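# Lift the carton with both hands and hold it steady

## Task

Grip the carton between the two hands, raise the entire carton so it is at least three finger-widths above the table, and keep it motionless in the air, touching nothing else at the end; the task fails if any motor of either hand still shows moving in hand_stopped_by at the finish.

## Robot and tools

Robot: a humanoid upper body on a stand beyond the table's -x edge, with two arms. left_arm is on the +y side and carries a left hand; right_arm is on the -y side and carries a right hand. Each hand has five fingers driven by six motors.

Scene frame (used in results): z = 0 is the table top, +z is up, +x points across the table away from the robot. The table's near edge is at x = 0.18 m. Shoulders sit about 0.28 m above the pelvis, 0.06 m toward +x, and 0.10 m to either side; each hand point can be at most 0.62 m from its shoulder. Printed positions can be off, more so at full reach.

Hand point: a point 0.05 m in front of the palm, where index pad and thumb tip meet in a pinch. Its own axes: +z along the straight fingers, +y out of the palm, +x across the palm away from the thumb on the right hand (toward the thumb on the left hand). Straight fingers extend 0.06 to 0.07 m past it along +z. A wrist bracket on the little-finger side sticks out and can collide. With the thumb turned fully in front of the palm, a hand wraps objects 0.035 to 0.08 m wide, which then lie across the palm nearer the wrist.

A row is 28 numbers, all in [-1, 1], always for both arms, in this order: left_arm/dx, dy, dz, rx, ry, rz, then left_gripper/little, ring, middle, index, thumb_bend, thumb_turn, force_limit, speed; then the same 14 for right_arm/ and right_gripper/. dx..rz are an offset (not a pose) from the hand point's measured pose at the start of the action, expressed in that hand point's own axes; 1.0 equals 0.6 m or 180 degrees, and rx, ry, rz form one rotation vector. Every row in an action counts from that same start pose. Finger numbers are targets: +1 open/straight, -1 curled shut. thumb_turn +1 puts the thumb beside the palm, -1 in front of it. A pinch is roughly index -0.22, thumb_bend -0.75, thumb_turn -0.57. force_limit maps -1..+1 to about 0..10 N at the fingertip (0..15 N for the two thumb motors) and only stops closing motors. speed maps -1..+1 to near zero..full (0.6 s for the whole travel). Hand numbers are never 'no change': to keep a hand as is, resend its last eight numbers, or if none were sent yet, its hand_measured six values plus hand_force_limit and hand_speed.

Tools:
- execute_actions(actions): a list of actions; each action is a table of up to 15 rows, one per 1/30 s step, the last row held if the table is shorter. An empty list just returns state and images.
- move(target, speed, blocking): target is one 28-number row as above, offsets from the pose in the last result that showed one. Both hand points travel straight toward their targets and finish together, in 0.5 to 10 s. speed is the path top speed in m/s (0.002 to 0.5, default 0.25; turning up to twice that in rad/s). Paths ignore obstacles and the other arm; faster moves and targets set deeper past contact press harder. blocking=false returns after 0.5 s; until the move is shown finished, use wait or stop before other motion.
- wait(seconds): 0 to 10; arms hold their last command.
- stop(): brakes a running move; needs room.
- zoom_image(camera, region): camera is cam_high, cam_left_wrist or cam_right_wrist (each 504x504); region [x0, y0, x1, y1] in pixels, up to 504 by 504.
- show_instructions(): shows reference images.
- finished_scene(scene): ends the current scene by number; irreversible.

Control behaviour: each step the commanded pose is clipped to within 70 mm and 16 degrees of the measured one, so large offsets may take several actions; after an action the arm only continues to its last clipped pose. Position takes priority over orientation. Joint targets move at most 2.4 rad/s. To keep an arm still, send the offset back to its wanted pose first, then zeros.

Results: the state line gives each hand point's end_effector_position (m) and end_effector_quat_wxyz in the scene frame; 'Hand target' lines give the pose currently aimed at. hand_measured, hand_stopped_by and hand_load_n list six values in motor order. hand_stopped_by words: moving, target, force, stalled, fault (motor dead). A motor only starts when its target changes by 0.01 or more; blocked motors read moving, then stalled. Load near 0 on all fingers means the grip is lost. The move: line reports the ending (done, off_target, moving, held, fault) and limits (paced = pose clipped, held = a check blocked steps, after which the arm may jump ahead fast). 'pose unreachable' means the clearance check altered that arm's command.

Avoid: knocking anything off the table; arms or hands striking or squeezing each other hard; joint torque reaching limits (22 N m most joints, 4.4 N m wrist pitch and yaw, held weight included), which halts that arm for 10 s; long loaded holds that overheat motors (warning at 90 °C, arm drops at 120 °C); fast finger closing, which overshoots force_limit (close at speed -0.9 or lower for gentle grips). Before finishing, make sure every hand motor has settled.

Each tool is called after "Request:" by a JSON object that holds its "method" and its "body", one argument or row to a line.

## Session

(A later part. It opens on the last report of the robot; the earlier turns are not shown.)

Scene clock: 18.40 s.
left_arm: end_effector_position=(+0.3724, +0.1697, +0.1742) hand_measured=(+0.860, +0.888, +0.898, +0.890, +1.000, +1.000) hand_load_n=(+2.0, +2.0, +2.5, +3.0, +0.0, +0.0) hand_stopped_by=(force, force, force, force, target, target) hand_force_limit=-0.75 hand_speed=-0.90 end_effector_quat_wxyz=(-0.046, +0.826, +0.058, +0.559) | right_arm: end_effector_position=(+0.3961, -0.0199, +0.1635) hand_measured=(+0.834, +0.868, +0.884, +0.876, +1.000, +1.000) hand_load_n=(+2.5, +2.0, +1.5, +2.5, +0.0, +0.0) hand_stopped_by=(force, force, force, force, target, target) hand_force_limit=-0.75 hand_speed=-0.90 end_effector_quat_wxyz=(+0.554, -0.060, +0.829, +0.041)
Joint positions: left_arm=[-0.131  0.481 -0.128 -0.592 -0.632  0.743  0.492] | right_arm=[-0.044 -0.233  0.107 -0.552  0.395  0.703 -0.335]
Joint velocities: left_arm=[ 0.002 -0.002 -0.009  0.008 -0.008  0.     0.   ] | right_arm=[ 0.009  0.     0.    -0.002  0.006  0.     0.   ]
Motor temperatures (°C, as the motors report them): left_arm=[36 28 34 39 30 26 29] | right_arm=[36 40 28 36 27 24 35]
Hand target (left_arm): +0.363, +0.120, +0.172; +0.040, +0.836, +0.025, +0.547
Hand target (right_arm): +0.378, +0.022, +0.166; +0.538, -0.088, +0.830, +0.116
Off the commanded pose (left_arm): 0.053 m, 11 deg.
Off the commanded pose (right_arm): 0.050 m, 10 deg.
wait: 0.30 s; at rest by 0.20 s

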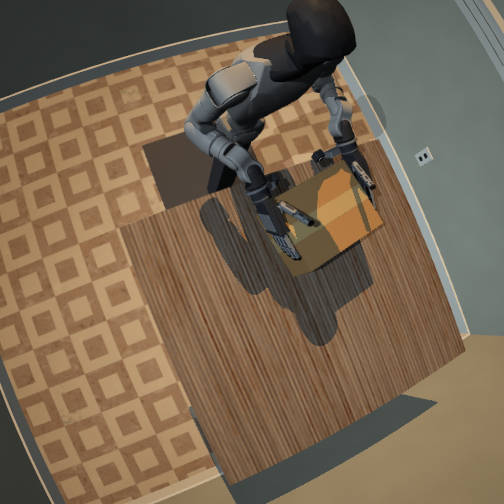

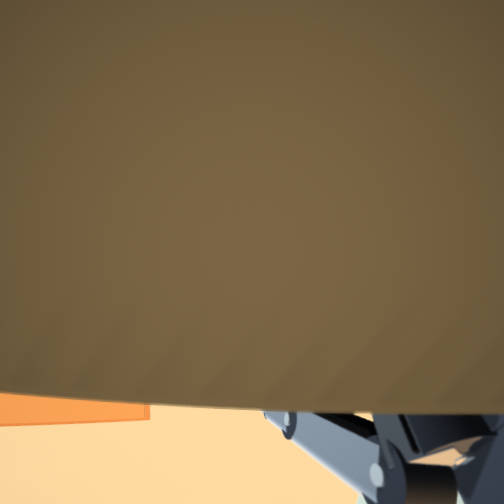

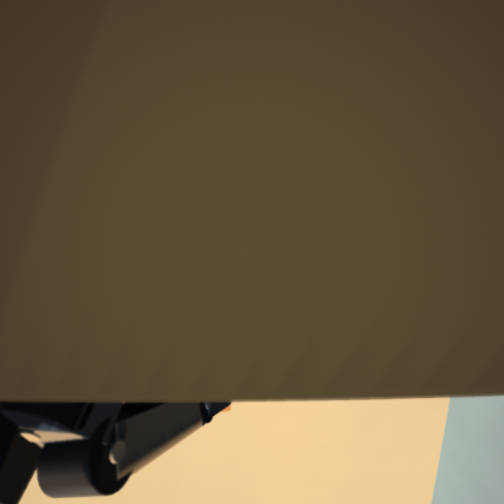

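Request:
{"method": "move", "body": {
  "target": [-0.018,-0.005,0.013,0,-0.020,0.002,0.96,0.96,0.96,0.96,1,1,-0.8,-0.3,0.017,-0.005,0.012,0,0.016,-0.001,0.96,0.96,0.96,0.96,1,1,-0.8,-0.3],
  "speed": 0.1
}}

Request:
{"method": "zoom_image", "body": {
  "camera": "cam_high",
  "region": [220, 90, 420, 290]
}}

Scene clock: 19.77 s.
left_arm: end_effector_position=(+0.3748, +0.1736, +0.1617) hand_measured=(+0.960, +0.960, +0.960, +0.960, +1.000, +1.000) hand_load_n=(+0.0, +0.0, +0.0, +0.0, +0.0, +0.0) hand_stopped_by=(target, target, target, target, target, target) hand_force_limit=-0.80 hand_speed=-0.30 end_effector_quat_wxyz=(-0.048, +0.843, +0.057, +0.533) | right_arm: end_effector_position=(+0.3990, -0.0224, +0.1518) hand_measured=(+0.960, +0.960, +0.960, +0.960, +1.000, +1.000) hand_load_n=(+0.0, +0.0, +0.0, +0.0, +0.0, +0.0) hand_stopped_by=(target, target, target, target, target, target) hand_force_limit=-0.80 hand_speed=-0.30 end_effector_quat_wxyz=(+0.535, -0.063, +0.842, +0.037)
Joint positions: left_arm=[-0.164  0.481 -0.106 -0.561 -0.665  0.814  0.491] | right_arm=[-0.069 -0.233  0.088 -0.522  0.408  0.75  -0.327]
Joint velocities: left_arm=[-0.005  0.012  0.     0.011 -0.002  0.004  0.   ] | right_arm=[-0.02   0.006  0.     0.002  0.005  0.002  0.004]
Motor temperatures (°C, as the motors report them): left_arm=[36 28 34 39 30 26 30] | right_arm=[36 40 28 36 27 23 36]
Hand target (left_arm): +0.375, +0.174, +0.162; -0.046, +0.843, +0.058, +0.532
Hand target (right_arm): +0.399, -0.022, +0.152; +0.533, -0.063, +0.843, +0.039
Off the commanded pose (left_arm): 0.001 m, 0 deg.
Off the commanded pose (right_arm): 0.001 m, 0 deg.
move: done

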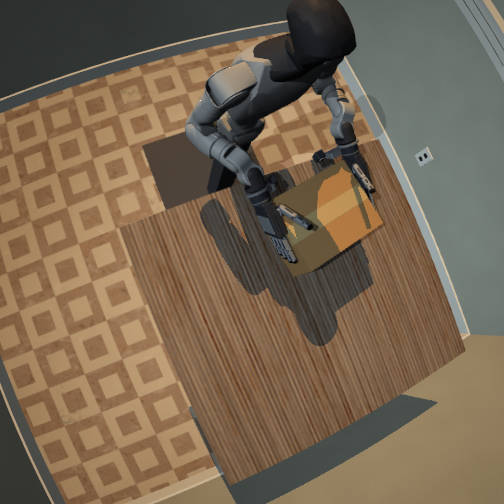

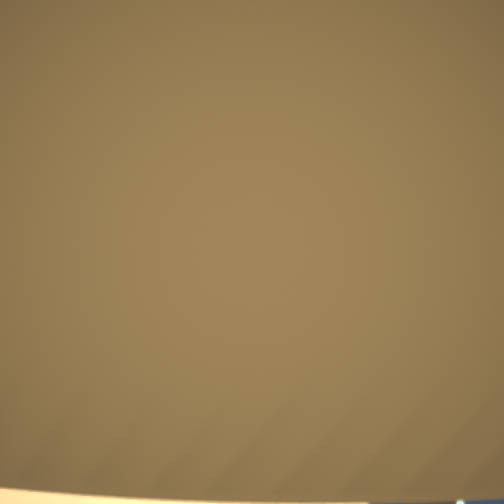

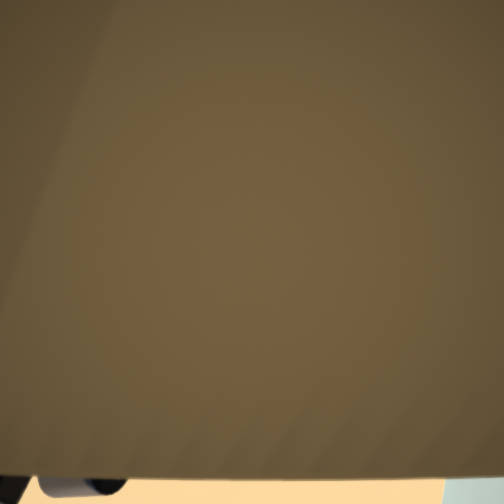

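Region (220, 90, 420, 290) of cam_high's 504x504 image, scaled by 2.520, with more detail than that image has.

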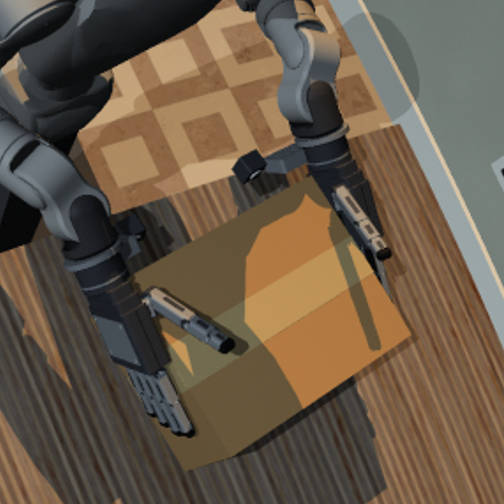

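Request:
{"method": "execute_actions", "body": {
  "actions": [
    [[0,0.006,-0.001,-0.001,0,0,0.96,0.96,0.96,0.96,1,1,-0.65,-0.85,0,0.006,-0.001,-0.001,0,0,0.96,0.96,0.96,0.96,1,1,-0.65,-0.85],[-0.001,0.013,-0.002,-0.005,-0.001,-0.001,0.96,0.96,0.96,0.96,1,1,-0.65,-0.85,0,0.013,-0.002,-0.005,0,0.001,0.96,0.96,0.96,0.96,1,1,-0.65,-0.85],[-0.002,0.021,-0.005,-0.010,-0.001,-0.002,0.96,0.96,0.96,0.96,1,1,-0.65,-0.85,0,0.021,-0.004,-0.010,0.001,0.002,0.96,0.96,0.96,0.96,1,1,-0.65,-0.85],[-0.003,0.030,-0.007,-0.015,-0.002,-0.003,0.96,0.96,0.96,0.96,1,1,-0.65,-0.85,0.001,0.029,-0.006,-0.015,0.001,0.003,0.96,0.96,0.96,0.96,1,1,-0.65,-0.85],[-0.003,0.038,-0.009,-0.021,-0.003,-0.004,0.96,0.96,0.96,0.96,1,1,-0.65,-0.85,0.001,0.037,-0.008,-0.020,0.002,0.004,0.96,0.96,0.96,0.96,1,1,-0.65,-0.85],[-0.004,0.046,-0.011,-0.026,-0.004,-0.005,0.96,0.96,0.96,0.96,1,1,-0.65,-0.85,0.001,0.045,-0.009,-0.025,0.002,0.005,0.96,0.96,0.96,0.96,1,1,-0.65,-0.85],[-0.005,0.055,-0.014,-0.032,-0.004,-0.006,0.6,0.6,0.6,0.6,1,1,-0.65,-0.85,0.001,0.053,-0.011,-0.030,0.003,0.007,0.6,0.6,0.6,0.6,1,1,-0.65,-0.85],[-0.006,0.063,-0.016,-0.037,-0.005,-0.006,0.6,0.6,0.6,0.6,1,1,-0.65,-0.85,0.001,0.061,-0.013,-0.035,0.003,0.008,0.6,0.6,0.6,0.6,1,1,-0.65,-0.85],[-0.007,0.071,-0.018,-0.042,-0.006,-0.007,0.6,0.6,0.6,0.6,1,1,-0.65,-0.85,0.002,0.069,-0.015,-0.040,0.004,0.009,0.6,0.6,0.6,0.6,1,1,-0.65,-0.85],[-0.008,0.080,-0.020,-0.048,-0.007,-0.008,0.6,0.6,0.6,0.6,1,1,-0.65,-0.85,0.002,0.077,-0.016,-0.045,0.004,0.010,0.6,0.6,0.6,0.6,1,1,-0.65,-0.85],[-0.009,0.088,-0.023,-0.053,-0.007,-0.009,0.6,0.6,0.6,0.6,1,1,-0.65,-0.85,0.002,0.085,-0.018,-0.050,0.005,0.011,0.6,0.6,0.6,0.6,1,1,-0.65,-0.85],[-0.010,0.096,-0.025,-0.058,-0.008,-0.010,0.6,0.6,0.6,0.6,1,1,-0.65,-0.85,0.002,0.093,-0.020,-0.055,0.005,0.012,0.6,0.6,0.6,0.6,1,1,-0.65,-0.85]]
  ]
}}

Request:
{"method": "wait", "body": {
  "seconds": 0.4
}}

Scene clock: 21.20 s.
left_arm: end_effector_position=(+0.3747, +0.1707, +0.1608) hand_measured=(+0.910, +0.910, +0.910, +0.910, +1.000, +1.000) hand_load_n=(+0.0, +0.0, +0.0, +0.0, +0.0, +0.0) hand_stopped_by=(moving, moving, moving, moving, target, target) hand_force_limit=-0.65 hand_speed=-0.85 end_effector_quat_wxyz=(-0.049, +0.843, +0.059, +0.532) | right_arm: end_effector_position=(+0.3979, -0.0195, +0.1510) hand_measured=(+0.912, +0.912, +0.912, +0.912, +1.000, +1.000) hand_load_n=(+0.0, +0.0, +0.0, +0.0, +0.0, +0.0) hand_stopped_by=(moving, moving, moving, moving, target, target) hand_force_limit=-0.65 hand_speed=-0.85 end_effector_quat_wxyz=(+0.534, -0.062, +0.843, +0.037)
Joint positions: left_arm=[-0.166  0.472 -0.121 -0.564 -0.662  0.815  0.511] | right_arm=[-0.07  -0.228  0.101 -0.524  0.406  0.751 -0.34 ]
Joint velocities: left_arm=[-0.002  0.    -0.012  0.     0.    -0.005  0.013] | right_arm=[ 0.     0.    -0.006 -0.005 -0.008  0.    -0.003]
Motor temperatures (°C, as the motors report them): left_arm=[36 28 34 39 29 25 29] | right_arm=[36 40 28 36 27 23 35]
Hand target (left_arm): +0.364, +0.117, +0.163; +0.038, +0.849, +0.023, +0.526
Hand target (right_arm): +0.377, +0.028, +0.157; +0.519, -0.094, +0.841, +0.119
Off the commanded pose (left_arm): 0.057 m, 11 deg.
Off the commanded pose (right_arm): 0.054 m, 10 deg.

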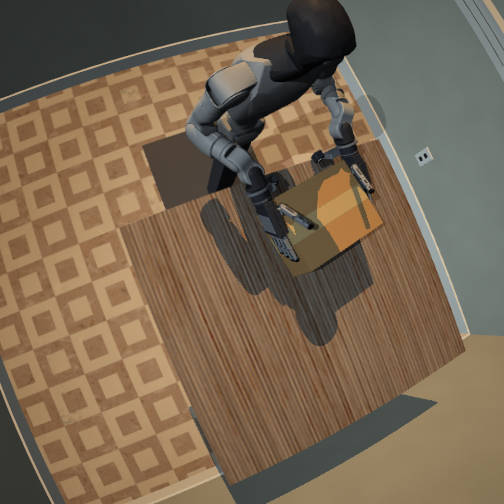

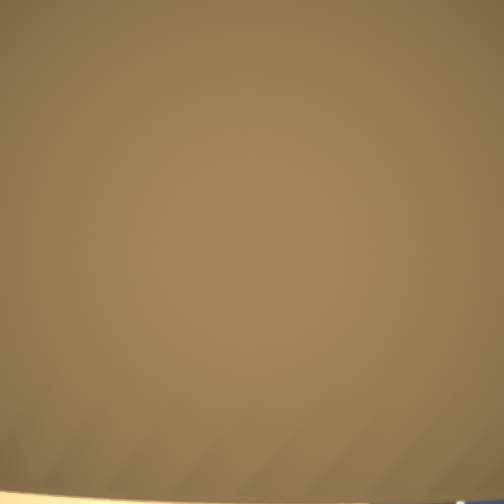

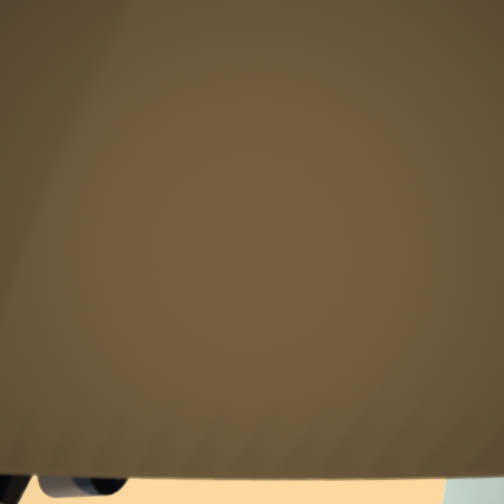

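Scene clock: 21.60 s.
left_arm: end_effector_position=(+0.3748, +0.1709, +0.1604) hand_measured=(+0.846, +0.870, +0.888, +0.886, +1.000, +1.000) hand_load_n=(+3.0, +2.0, +2.0, +1.0, +0.0, +0.0) hand_stopped_by=(force, force, force, force, target, target) hand_force_limit=-0.65 hand_speed=-0.85 end_effector_quat_wxyz=(-0.052, +0.843, +0.058, +0.533) | right_arm: end_effector_position=(+0.3980, -0.0196, +0.1508) hand_measured=(+0.836, +0.854, +0.878, +0.870, +1.000, +1.000) hand_load_n=(+1.5, +3.0, +0.5, +1.5, +0.0, +0.0) hand_stopped_by=(force, force, force, force, target, target) hand_force_limit=-0.65 hand_speed=-0.85 end_effector_quat_wxyz=(+0.534, -0.063, +0.843, +0.035)
Joint positions: left_arm=[-0.167  0.472 -0.125 -0.564 -0.658  0.814  0.517] | right_arm=[-0.07  -0.228  0.104 -0.524  0.404  0.751 -0.344]
Joint velocities: left_arm=[ 0.     0.006 -0.002  0.005 -0.018  0.     0.   ] | right_arm=[-0.002  0.014  0.006 -0.005  0.008  0.     0.   ]
Motor temperatures (°C, as the motors report them): left_arm=[36 28 35 39 30 25 30] | right_arm=[36 40 28 36 27 23 35]
Hand target (left_arm): +0.364, +0.117, +0.163; +0.038, +0.849, +0.023, +0.526
Hand target (right_arm): +0.377, +0.028, +0.157; +0.519, -0.094, +0.841, +0.119
Off the commanded pose (left_arm): 0.057 m, 11 deg.
Off the commanded pose (right_arm): 0.054 m, 10 deg.
wait: 0.40 s; no rest

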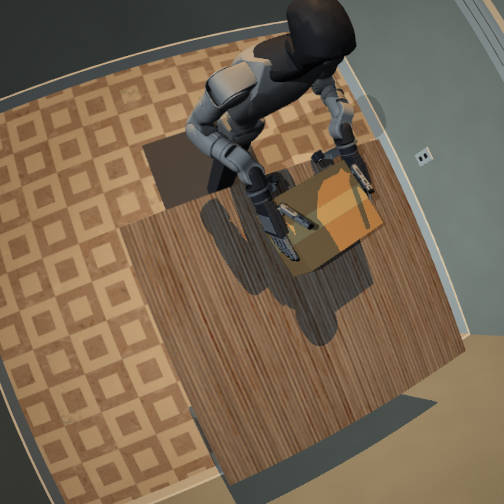

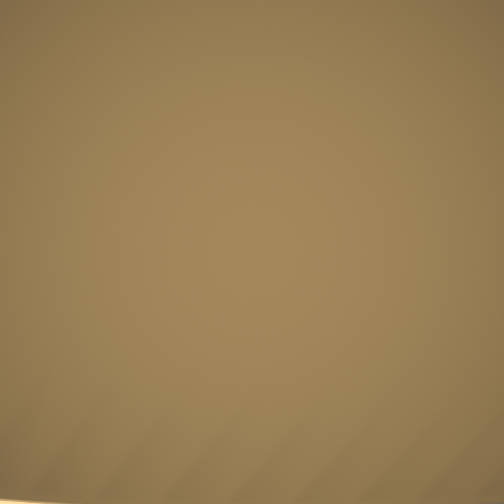

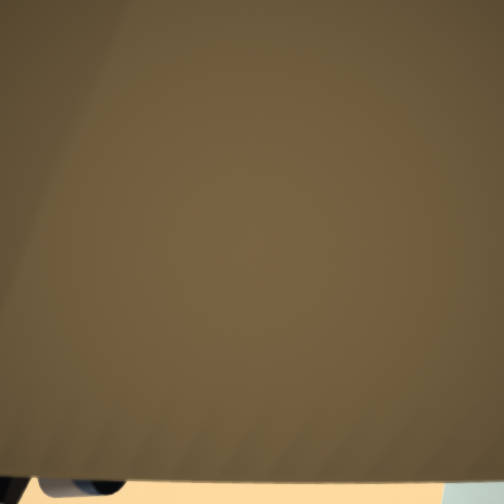

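Request:
{"method": "execute_actions", "body": {
  "actions": [
    [[-0.007,0.0915,-0.025,-0.0605,-0.008,-0.011,0.6,0.6,0.6,0.6,1,1,-0.65,-0.85,-0.003,0.088,-0.020,-0.056,0.003,0.013,0.6,0.6,0.6,0.6,1,1,-0.65,-0.85],[-0.005,0.0915,-0.025,-0.0605,-0.007,-0.011,0.6,0.6,0.6,0.6,1,1,-0.65,-0.85,-0.007,0.088,-0.020,-0.056,0.002,0.013,0.6,0.6,0.6,0.6,1,1,-0.65,-0.85],[-0.003,0.0915,-0.026,-0.0605,-0.006,-0.011,0.6,0.6,0.6,0.6,1,1,-0.65,-0.85,-0.011,0.088,-0.021,-0.056,0.000,0.013,0.6,0.6,0.6,0.6,1,1,-0.65,-0.85],[-0.001,0.0915,-0.026,-0.0605,-0.005,-0.011,0.6,0.6,0.6,0.6,1,1,-0.65,-0.85,-0.015,0.088,-0.021,-0.056,-0.001,0.013,0.6,0.6,0.6,0.6,1,1,-0.65,-0.85],[0.002,0.0915,-0.027,-0.0605,-0.004,-0.011,0.6,0.6,0.6,0.6,1,1,-0.65,-0.85,-0.019,0.088,-0.022,-0.056,-0.003,0.013,0.6,0.6,0.6,0.6,1,1,-0.65,-0.85],[0.005,0.0915,-0.027,-0.0605,-0.003,-0.011,0.6,0.6,0.6,0.6,1,1,-0.65,-0.85,-0.023,0.088,-0.022,-0.056,-0.004,0.013,0.6,0.6,0.6,0.6,1,1,-0.65,-0.85],[0.008,0.0915,-0.028,-0.0605,-0.002,-0.011,0.6,0.6,0.6,0.6,1,1,-0.65,-0.85,-0.026,0.088,-0.023,-0.056,-0.005,0.013,0.6,0.6,0.6,0.6,1,1,-0.65,-0.85],[0.011,0.0915,-0.029,-0.0605,-0.001,-0.011,0.6,0.6,0.6,0.6,1,1,-0.65,-0.85,-0.029,0.088,-0.024,-0.056,-0.006,0.013,0.6,0.6,0.6,0.6,1,1,-0.65,-0.85],[0.014,0.0915,-0.029,-0.0605,-0.001,-0.011,0.6,0.6,0.6,0.6,1,1,-0.65,-0.85,-0.032,0.088,-0.024,-0.056,-0.006,0.013,0.6,0.6,0.6,0.6,1,1,-0.65,-0.85],[0.017,0.0915,-0.030,-0.0605,-0.001,-0.011,0.6,0.6,0.6,0.6,1,1,-0.65,-0.85,-0.035,0.088,-0.025,-0.056,-0.006,0.013,0.6,0.6,0.6,0.6,1,1,-0.65,-0.85],[0.020,0.0915,-0.031,-0.0605,-0.001,-0.011,0.6,0.6,0.6,0.6,1,1,-0.65,-0.85,-0.038,0.088,-0.026,-0.056,-0.006,0.013,0.6,0.6,0.6,0.6,1,1,-0.65,-0.85],[0.023,0.0915,-0.031,-0.0605,-0.001,-0.011,0.6,0.6,0.6,0.6,1,1,-0.65,-0.85,-0.041,0.088,-0.026,-0.056,-0.006,0.013,0.6,0.6,0.6,0.6,1,1,-0.65,-0.85],[0.026,0.0915,-0.032,-0.0605,-0.001,-0.011,0.6,0.6,0.6,0.6,1,1,-0.65,-0.85,-0.044,0.088,-0.027,-0.056,-0.006,0.013,0.6,0.6,0.6,0.6,1,1,-0.65,-0.85],[0.029,0.0915,-0.033,-0.0605,-0.001,-0.011,0.6,0.6,0.6,0.6,1,1,-0.65,-0.85,-0.047,0.088,-0.028,-0.056,-0.006,0.013,0.6,0.6,0.6,0.6,1,1,-0.65,-0.85],[0.031,0.0915,-0.033,-0.0605,-0.001,-0.011,0.6,0.6,0.6,0.6,1,1,-0.65,-0.85,-0.049,0.088,-0.028,-0.056,-0.006,0.013,0.6,0.6,0.6,0.6,1,1,-0.65,-0.85]]
  ]
}}

Request:
{"method": "wait", "body": {
  "seconds": 0.4
}}

Request:
{"method": "zoom_image", "body": {
  "camera": "cam_high",
  "region": [220, 90, 420, 290]
}}

Scene clock: 23.33 s.
left_arm: end_effector_position=(+0.3726, +0.1710, +0.1600) hand_measured=(+0.846, +0.870, +0.888, +0.886, +1.000, +1.000) hand_load_n=(+0.0, +0.0, +1.0, +1.0, +0.0, +0.0) hand_stopped_by=(force, force, force, force, target, target) hand_force_limit=-0.65 hand_speed=-0.85 end_effector_quat_wxyz=(-0.056, +0.852, +0.055, +0.518) | right_arm: end_effector_position=(+0.3972, -0.0184, +0.1588) hand_measured=(+0.836, +0.854, +0.878, +0.870, +1.000, +1.000) hand_load_n=(+0.0, +1.0, +0.0, +1.5, +0.0, +0.0) hand_stopped_by=(force, force, force, force, target, target) hand_force_limit=-0.65 hand_speed=-0.85 end_effector_quat_wxyz=(+0.526, -0.063, +0.847, +0.038)
Joint positions: left_arm=[-0.187  0.471 -0.099 -0.597 -0.701  0.907  0.549] | right_arm=[-0.094 -0.22   0.073 -0.586  0.437  0.857 -0.361]
Joint velocities: left_arm=[-0.081 -0.026  0.166 -0.179 -0.199  0.418  0.195] | right_arm=[-0.256  0.183 -0.245 -0.623  0.147  0.    -0.136]
Motor temperatures (°C, as the motors report them): left_arm=[36 28 35 39 30 25 31] | right_arm=[36 40 28 36 28 23 37]
Hand target (left_arm): +0.370, +0.117, +0.186; +0.037, +0.843, +0.021, +0.537
Hand target (right_arm): +0.383, +0.030, +0.185; +0.534, -0.097, +0.831, +0.121
Off the commanded pose (left_arm): 0.061 m, 12 deg.
Off the commanded pose (right_arm): 0.058 m, 10 deg.

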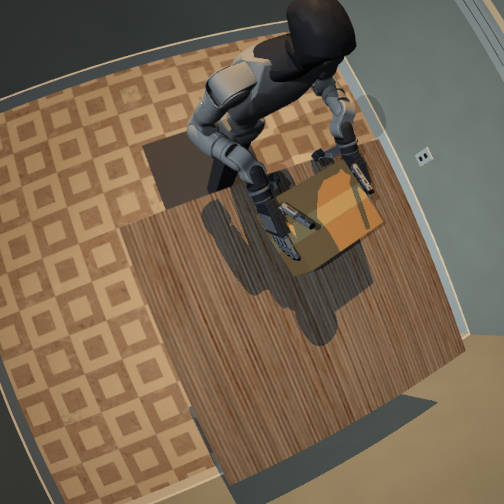

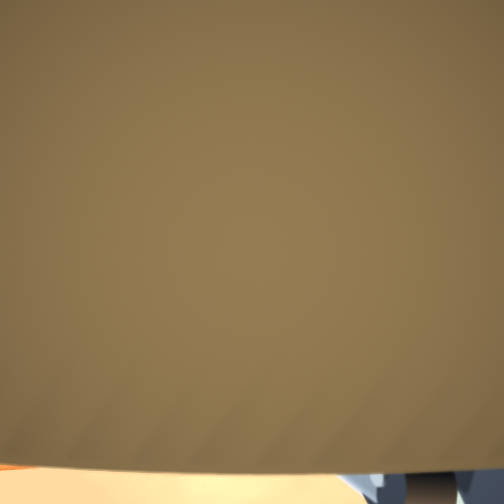

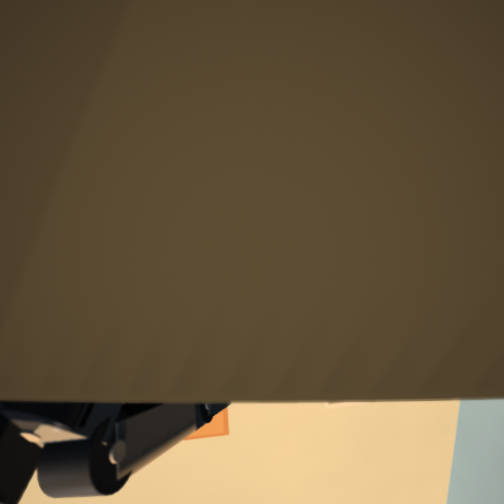

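Scene clock: 23.73 s.
left_arm: end_effector_position=(+0.3783, +0.1731, +0.1779) hand_measured=(+0.846, +0.870, +0.888, +0.886, +1.000, +1.000) hand_load_n=(+3.5, +2.5, +2.5, +1.0, +0.0, +0.0) hand_stopped_by=(force, force, force, force, target, target) hand_force_limit=-0.65 hand_speed=-0.85 end_effector_quat_wxyz=(-0.055, +0.840, +0.063, +0.537) | right_arm: end_effector_position=(+0.4032, -0.0158, +0.1784) hand_measured=(+0.836, +0.854, +0.878, +0.870, +1.000, +1.000) hand_load_n=(+0.5, +4.0, +1.0, +1.0, +0.0, +0.0) hand_stopped_by=(force, force, force, force, target, target) hand_force_limit=-0.65 hand_speed=-0.85 end_effector_quat_wxyz=(+0.548, -0.061, +0.834, +0.041)
Joint positions: left_arm=[-0.213  0.463 -0.075 -0.621 -0.714  0.916  0.564] | right_arm=[-0.126 -0.216  0.06  -0.618  0.438  0.871 -0.369]
Joint velocities: left_arm=[0.    0.008 0.003 0.003 0.005 0.003 0.   ] | right_arm=[ 0.003 -0.012 -0.003 -0.002  0.     0.001  0.   ]
Motor temperatures (°C, as the motors report them): left_arm=[36 28 35 39 30 26 31] | right_arm=[37 40 28 36 28 23 37]
Hand target (left_arm): +0.370, +0.117, +0.186; +0.037, +0.843, +0.021, +0.537
Hand target (right_arm): +0.383, +0.030, +0.185; +0.534, -0.097, +0.831, +0.121
Off the commanded pose (left_arm): 0.059 m, 12 deg.
Off the commanded pose (right_arm): 0.051 m, 10 deg.
wait: 0.40 s; no rest

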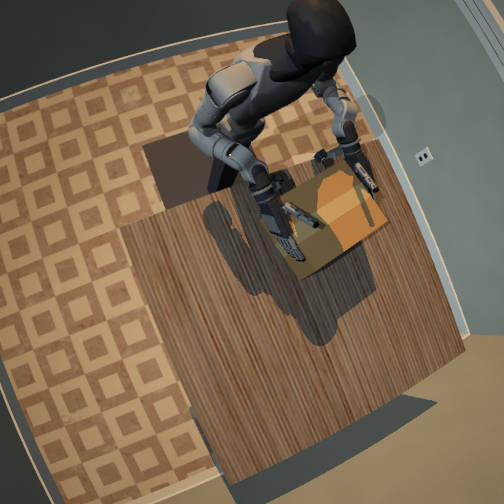

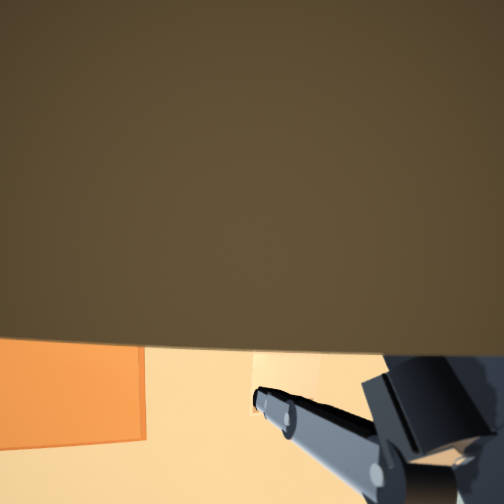

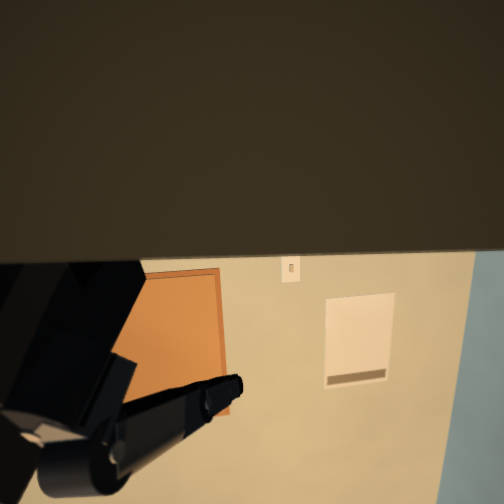

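Region (220, 90, 420, 290) of cam_high's 504x504 image, scaled by 2.520, with more detail than that image has.

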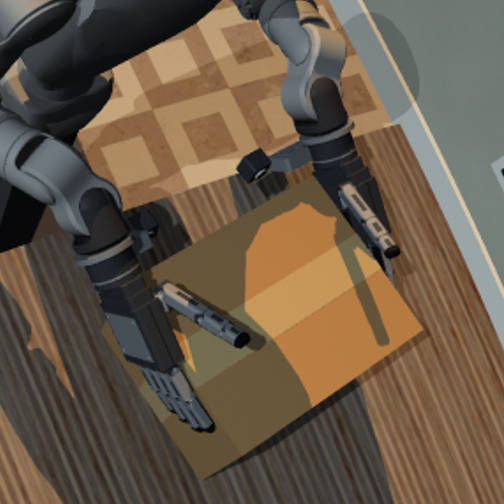

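Request:
{"method": "execute_actions", "body": {
  "actions": [
    [[-0.001,0.094,-0.027,-0.063,-0.004,-0.010,0.6,0.6,0.6,0.6,1,1,-0.65,-0.85,0.000,0.084,-0.015,-0.053,0.005,0.010,0.6,0.6,0.6,0.6,1,1,-0.65,-0.85],[-0.006,0.093,-0.026,-0.062,-0.004,-0.010,0.6,0.6,0.6,0.6,1,1,-0.65,-0.85,0.005,0.083,-0.014,-0.053,0.005,0.010,0.6,0.6,0.6,0.6,1,1,-0.65,-0.85],[-0.011,0.092,-0.025,-0.062,-0.004,-0.010,0.6,0.6,0.6,0.6,1,1,-0.65,-0.85,0.010,0.082,-0.013,-0.052,0.005,0.010,0.6,0.6,0.6,0.6,1,1,-0.65,-0.85],[-0.016,0.091,-0.024,-0.061,-0.004,-0.010,0.6,0.6,0.6,0.6,1,1,-0.65,-0.85,0.015,0.081,-0.012,-0.052,0.005,0.010,0.6,0.6,0.6,0.6,1,1,-0.65,-0.85],[-0.021,0.090,-0.023,-0.061,-0.004,-0.010,0.6,0.6,0.6,0.6,1,1,-0.65,-0.85,0.020,0.080,-0.011,-0.051,0.005,0.010,0.6,0.6,0.6,0.6,1,1,-0.65,-0.85],[-0.025,0.090,-0.022,-0.061,-0.004,-0.010,0.6,0.6,0.6,0.6,1,1,-0.65,-0.85,0.024,0.080,-0.010,-0.051,0.005,0.010,0.6,0.6,0.6,0.6,1,1,-0.65,-0.85],[-0.028,0.090,-0.021,-0.061,-0.004,-0.010,0.6,0.6,0.6,0.6,1,1,-0.65,-0.85,0.027,0.080,-0.010,-0.051,0.005,0.010,0.6,0.6,0.6,0.6,1,1,-0.65,-0.85],[-0.031,0.090,-0.021,-0.061,-0.004,-0.010,0.6,0.6,0.6,0.6,1,1,-0.65,-0.85,0.030,0.080,-0.009,-0.051,0.005,0.010,0.6,0.6,0.6,0.6,1,1,-0.65,-0.85],[-0.031,0.080,-0.018,-0.055,-0.004,-0.009,0.6,0.6,0.6,0.6,1,1,-0.65,-0.85,0.030,0.071,-0.007,-0.045,0.005,0.009,0.6,0.6,0.6,0.6,1,1,-0.65,-0.85],[-0.030,0.066,-0.014,-0.046,-0.004,-0.007,0.6,0.6,0.6,0.6,1,1,-0.65,-0.85,0.031,0.058,-0.004,-0.037,0.006,0.007,0.6,0.6,0.6,0.6,1,1,-0.65,-0.85],[-0.029,0.052,-0.009,-0.038,-0.004,-0.006,0.6,0.6,0.6,0.6,1,1,-0.65,-0.85,0.032,0.045,-0.001,-0.029,0.007,0.005,0.6,0.6,0.6,0.6,1,1,-0.65,-0.85],[-0.028,0.038,-0.004,-0.029,-0.004,-0.004,0.6,0.6,0.6,0.6,1,1,-0.65,-0.85,0.034,0.032,0.003,-0.021,0.008,0.003,0.6,0.6,0.6,0.6,1,1,-0.65,-0.85],[-0.027,0.024,0.002,-0.021,-0.004,-0.003,0.96,0.96,0.96,0.96,1,1,-0.65,-0.3,0.036,0.019,0.007,-0.013,0.009,0.001,0.96,0.96,0.96,0.96,1,1,-0.65,-0.3],[-0.026,0.010,0.007,-0.012,-0.004,-0.001,0.96,0.96,0.96,0.96,1,1,-0.65,-0.3,0.039,0.006,0.012,-0.006,0.010,0,0.96,0.96,0.96,0.96,1,1,-0.65,-0.3],[-0.026,-0.004,0.012,-0.004,-0.004,0,0.96,0.96,0.96,0.96,1,1,-0.65,-0.3,0.042,-0.006,0.016,0.002,0.011,-0.002,0.96,0.96,0.96,0.96,1,1,-0.65,-0.3]]
  ]
}}

Request:
{"method": "wait", "body": {
  "seconds": 0.4
}}

Request:
{"method": "zoom_image", "body": {
  "camera": "cam_high",
  "region": [220, 90, 420, 290]
}}

Scene clock: 25.60 s.
left_arm: end_effector_position=(+0.3753, +0.1738, +0.1627) hand_measured=(+0.846, +0.870, +0.888, +0.886, +1.000, +1.000) hand_load_n=(+0.5, +1.0, +1.5, +1.0, +0.0, +0.0) hand_stopped_by=(moving, moving, moving, moving, target, target) hand_force_limit=-0.65 hand_speed=-0.30 end_effector_quat_wxyz=(-0.053, +0.840, +0.059, +0.536) | right_arm: end_effector_position=(+0.4028, -0.0164, +0.1622) hand_measured=(+0.836, +0.854, +0.878, +0.870, +1.000, +1.000) hand_load_n=(+0.0, +2.0, +0.0, +0.0, +0.0, +0.0) hand_stopped_by=(moving, moving, moving, moving, target, target) hand_force_limit=-0.65 hand_speed=-0.30 end_effector_quat_wxyz=(+0.546, -0.062, +0.835, +0.039)
Joint positions: left_arm=[-0.165  0.479 -0.116 -0.564 -0.658  0.807  0.509] | right_arm=[-0.095 -0.22   0.097 -0.535  0.4    0.759 -0.343]
Joint velocities: left_arm=[-0.186  0.029  0.089  0.216 -0.155  0.084 -0.188] | right_arm=[-0.057 -0.025 -0.071  0.225  0.084  0.006  0.163]
Motor temperatures (°C, as the motors report them): left_arm=[37 28 35 40 30 26 33] | right_arm=[37 40 29 37 28 24 39]
Hand target (left_arm): +0.378, +0.176, +0.161; -0.050, +0.843, +0.060, +0.532
Hand target (right_arm): +0.403, -0.021, +0.152; +0.533, -0.061, +0.843, +0.035
Off the commanded pose (left_arm): 0.004 m, 1 deg.
Off the commanded pose (right_arm): 0.011 m, 2 deg.

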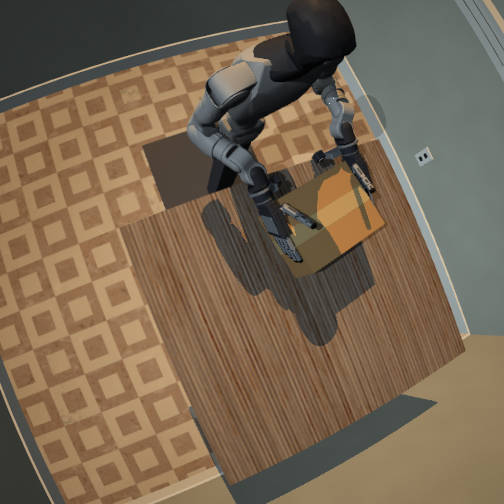

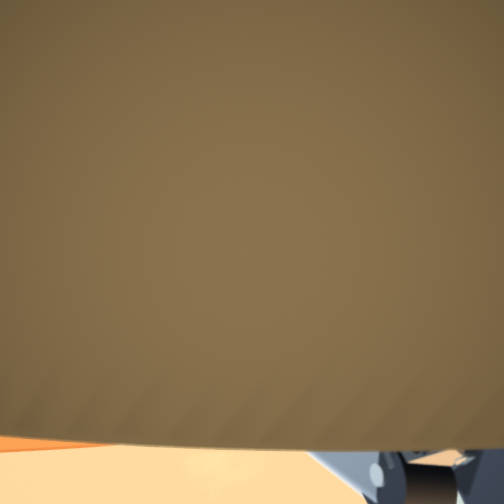

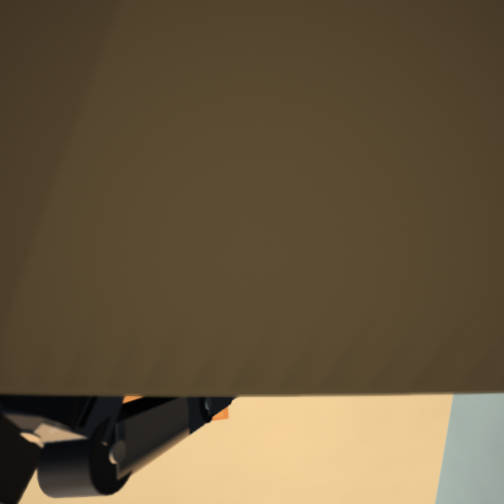

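Scene clock: 26.00 s.
left_arm: end_effector_position=(+0.3776, +0.1763, +0.1618) hand_measured=(+0.960, +0.960, +0.960, +0.960, +1.000, +1.000) hand_load_n=(+0.0, +0.0, +0.0, +0.0, +0.0, +0.0) hand_stopped_by=(target, target, target, target, target, target) hand_force_limit=-0.65 hand_speed=-0.30 end_effector_quat_wxyz=(-0.052, +0.842, +0.060, +0.534) | right_arm: end_effector_position=(+0.4028, -0.0201, +0.1522) hand_measured=(+0.960, +0.960, +0.960, +0.960, +1.000, +1.000) hand_load_n=(+0.0, +0.0, +0.0, +0.0, +0.0, +0.0) hand_stopped_by=(target, target, target, target, target, target) hand_force_limit=-0.65 hand_speed=-0.30 end_effector_quat_wxyz=(+0.534, -0.062, +0.842, +0.035)
Joint positions: left_arm=[-0.177  0.482 -0.106 -0.547 -0.666  0.811  0.499] | right_arm=[-0.094 -0.222  0.091 -0.511  0.402  0.765 -0.339]
Joint velocities: left_arm=[-0.011 -0.005  0.    -0.005  0.002  0.     0.   ] | right_arm=[ 0.006 -0.003 -0.003  0.011 -0.008  0.     0.   ]
Motor temperatures (°C, as the motors report them): left_arm=[37 28 35 40 30 26 33] | right_arm=[37 40 29 37 28 24 38]
Hand target (left_arm): +0.378, +0.176, +0.161; -0.050, +0.843, +0.060, +0.532
Hand target (right_arm): +0.403, -0.021, +0.152; +0.533, -0.061, +0.843, +0.035
Off the commanded pose (left_arm): 0.001 m, 0 deg.
Off the commanded pose (right_arm): 0.001 m, 0 deg.
wait: 0.40 s; at rest by 0.30 s

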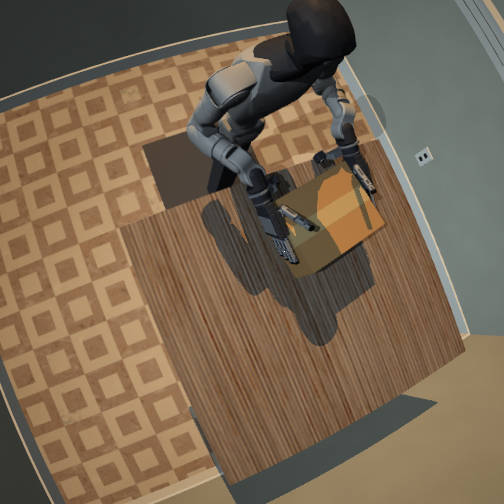

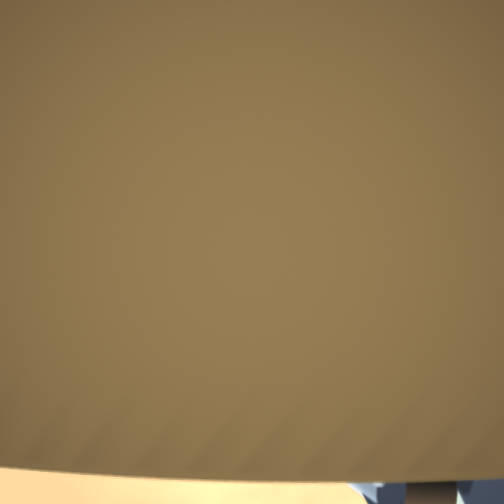

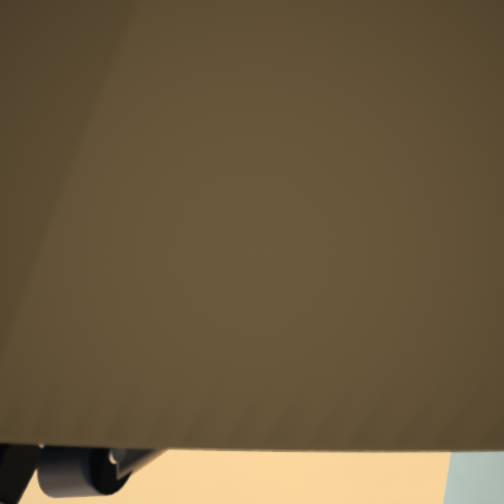

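Region (220, 90, 420, 290) of cam_high's 504x504 image, scaled by 2.520, with more detail than that image has.

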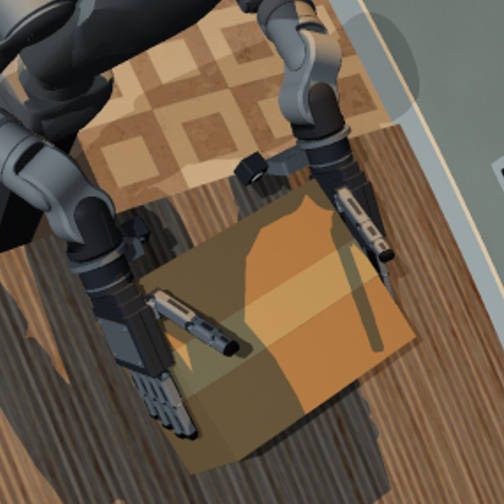

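Request:
{"method": "execute_actions", "body": {
  "actions": [
    [[0,0,0.004,0,0,0,0.96,0.96,0.96,0.96,1,1,-0.7,-0.85,0,0.001,0.004,-0.001,0,0,0.96,0.96,0.96,0.96,1,1,-0.7,-0.85],[0.001,0.001,0.008,0,0,0,0.96,0.96,0.96,0.96,1,1,-0.7,-0.85,0,0.002,0.008,-0.001,0,0.001,0.96,0.96,0.96,0.96,1,1,-0.7,-0.85],[0.001,0.002,0.010,0,0,0,0.96,0.96,0.96,0.96,1,1,-0.7,-0.85,0,0.004,0.011,-0.002,0,0.001,0.96,0.96,0.96,0.96,1,1,-0.7,-0.85],[0.001,0.004,0.010,0,0,0,0.96,0.96,0.96,0.96,1,1,-0.7,-0.85,0,0.006,0.011,-0.002,0,0.001,0.96,0.96,0.96,0.96,1,1,-0.7,-0.85],[0,0.013,0.008,-0.005,-0.001,-0.001,0.96,0.96,0.96,0.96,1,1,-0.7,-0.85,0,0.015,0.009,-0.007,0,0.002,0.96,0.96,0.96,0.96,1,1,-0.7,-0.85],[-0.001,0.022,0.005,-0.011,-0.001,-0.002,0.96,0.96,0.96,0.96,1,1,-0.7,-0.85,0,0.023,0.007,-0.012,0.001,0.003,0.96,0.96,0.96,0.96,1,1,-0.7,-0.85],[-0.002,0.031,0.003,-0.016,-0.002,-0.003,0.96,0.96,0.96,0.96,1,1,-0.7,-0.85,0.001,0.032,0.005,-0.017,0.001,0.005,0.96,0.96,0.96,0.96,1,1,-0.7,-0.85],[-0.003,0.040,0.001,-0.021,-0.003,-0.004,0.96,0.96,0.96,0.96,1,1,-0.7,-0.85,0.001,0.041,0.003,-0.022,0.002,0.006,0.96,0.96,0.96,0.96,1,1,-0.7,-0.85],[-0.004,0.049,-0.002,-0.026,-0.004,-0.005,0.96,0.96,0.96,0.96,1,1,-0.7,-0.85,0.001,0.049,0.001,-0.027,0.002,0.007,0.96,0.96,0.96,0.96,1,1,-0.7,-0.85],[-0.004,0.057,-0.004,-0.032,-0.004,-0.006,0.96,0.96,0.96,0.96,1,1,-0.7,-0.85,0.001,0.058,0,-0.032,0.003,0.008,0.96,0.96,0.96,0.96,1,1,-0.7,-0.85],[-0.005,0.066,-0.007,-0.037,-0.005,-0.007,0.6,0.6,0.6,0.6,1,1,-0.7,-0.85,0.001,0.066,-0.002,-0.037,0.003,0.009,0.6,0.6,0.6,0.6,1,1,-0.7,-0.85],[-0.006,0.075,-0.009,-0.042,-0.006,-0.008,0.6,0.6,0.6,0.6,1,1,-0.7,-0.85,0.002,0.075,-0.004,-0.042,0.004,0.010,0.6,0.6,0.6,0.6,1,1,-0.7,-0.85],[-0.007,0.084,-0.011,-0.047,-0.007,-0.009,0.6,0.6,0.6,0.6,1,1,-0.7,-0.85,0.002,0.084,-0.006,-0.047,0.004,0.012,0.6,0.6,0.6,0.6,1,1,-0.7,-0.85],[-0.008,0.093,-0.014,-0.053,-0.007,-0.010,0.6,0.6,0.6,0.6,1,1,-0.7,-0.85,0.002,0.092,-0.008,-0.052,0.005,0.013,0.6,0.6,0.6,0.6,1,1,-0.7,-0.85],[-0.009,0.102,-0.016,-0.058,-0.008,-0.011,0.6,0.6,0.6,0.6,1,1,-0.7,-0.85,0.002,0.101,-0.010,-0.057,0.005,0.014,0.6,0.6,0.6,0.6,1,1,-0.7,-0.85]]
  ]
}}

Request:
{"method": "wait", "body": {
  "seconds": 0.6
}}

Scene clock: 27.23 s.
left_arm: end_effector_position=(+0.3831, +0.1757, +0.1592) hand_measured=(+0.944, +0.944, +0.944, +0.944, +1.000, +1.000) hand_load_n=(+0.0, +0.0, +0.0, +0.0, +0.0, +0.0) hand_stopped_by=(moving, moving, moving, moving, target, target) hand_force_limit=-0.70 hand_speed=-0.85 end_effector_quat_wxyz=(-0.057, +0.842, +0.065, +0.533) | right_arm: end_effector_position=(+0.4074, -0.0158, +0.1488) hand_measured=(+0.944, +0.944, +0.944, +0.944, +1.000, +1.000) hand_load_n=(+0.0, +0.0, +0.0, +0.0, +0.0, +0.0) hand_stopped_by=(moving, moving, moving, moving, target, target) hand_force_limit=-0.70 hand_speed=-0.85 end_effector_quat_wxyz=(+0.533, -0.059, +0.843, +0.036)
Joint positions: left_arm=[-0.201  0.467 -0.127 -0.515 -0.654  0.801  0.519] | right_arm=[-0.119 -0.211  0.105 -0.469  0.398  0.747 -0.349]
Joint velocities: left_arm=[ 0.003 -0.002 -0.041 -0.003  0.005 -0.008  0.04 ] | right_arm=[-0.008  0.011  0.021 -0.003  0.021 -0.005 -0.036]
Motor temperatures (°C, as the motors report them): left_arm=[37 28 35 40 30 26 32] | right_arm=[37 40 29 36 28 24 37]
Hand target (left_arm): +0.373, +0.118, +0.162; +0.035, +0.849, +0.028, +0.527
Hand target (right_arm): +0.386, +0.036, +0.155; +0.518, -0.091, +0.842, +0.121
Off the commanded pose (left_arm): 0.062 m, 11 deg.
Off the commanded pose (right_arm): 0.058 m, 11 deg.

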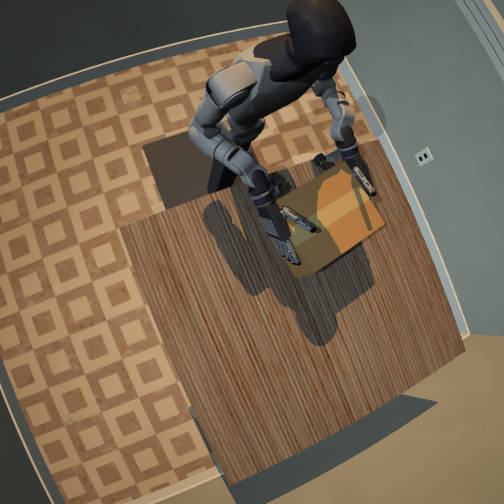

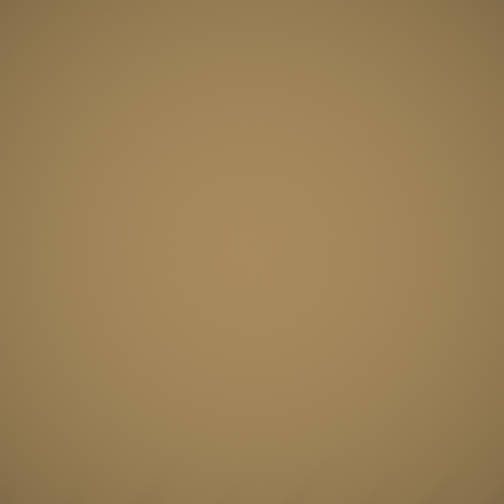

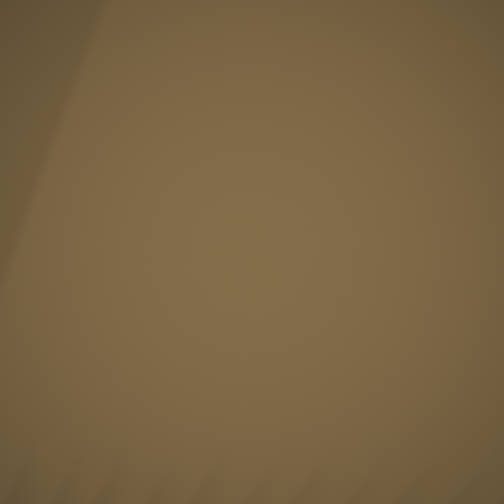

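Scene clock: 27.83 s.
left_arm: end_effector_position=(+0.3831, +0.1759, +0.1588) hand_measured=(+0.828, +0.854, +0.878, +0.870, +1.000, +1.000) hand_load_n=(+1.5, +2.5, +0.5, +1.5, +0.0, +0.0) hand_stopped_by=(force, force, force, force, target, target) hand_force_limit=-0.70 hand_speed=-0.85 end_effector_quat_wxyz=(-0.060, +0.841, +0.065, +0.533) | right_arm: end_effector_position=(+0.4076, -0.0159, +0.1486) hand_measured=(+0.820, +0.844, +0.862, +0.846, +1.000, +1.000) hand_load_n=(+1.5, +0.5, +0.5, +3.0, +0.0, +0.0) hand_stopped_by=(force, force, force, force, target, target) hand_force_limit=-0.70 hand_speed=-0.85 end_effector_quat_wxyz=(+0.534, -0.059, +0.843, +0.033)
Joint positions: left_arm=[-0.201  0.466 -0.132 -0.516 -0.649  0.8    0.527] | right_arm=[-0.119 -0.21   0.108 -0.469  0.394  0.746 -0.354]
Joint velocities: left_arm=[ 0.008 -0.006  0.011  0.     0.011  0.     0.   ] | right_arm=[-0.006 -0.012 -0.006  0.     0.006  0.     0.   ]
Motor temperatures (°C, as the motors report them): left_arm=[37 28 35 40 30 26 32] | right_arm=[37 40 29 36 28 24 38]
Hand target (left_arm): +0.373, +0.118, +0.162; +0.035, +0.849, +0.028, +0.527
Hand target (right_arm): +0.386, +0.036, +0.155; +0.518, -0.091, +0.842, +0.121
Off the commanded pose (left_arm): 0.062 m, 12 deg.
Off the commanded pose (right_arm): 0.058 m, 11 deg.
wait: 0.60 s; no rest

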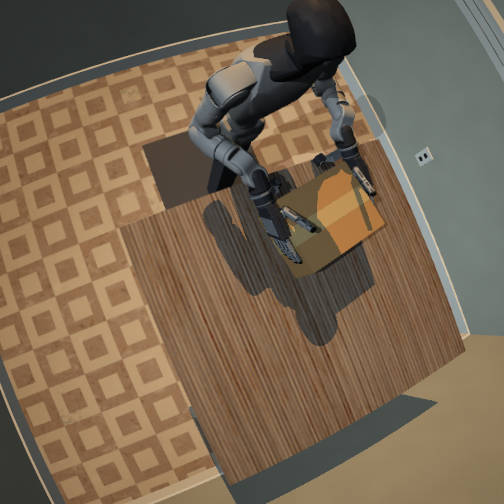

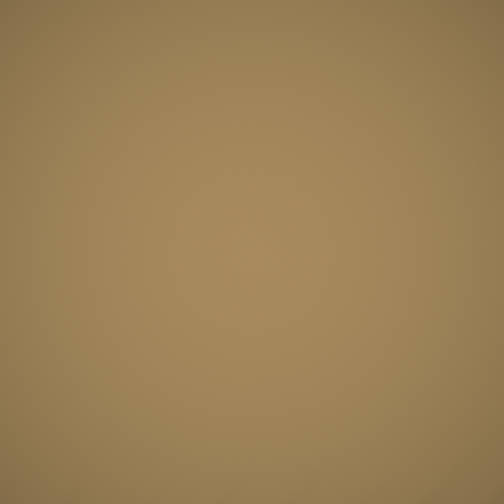

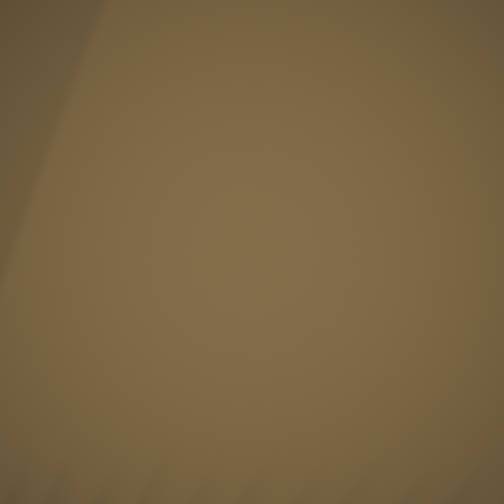

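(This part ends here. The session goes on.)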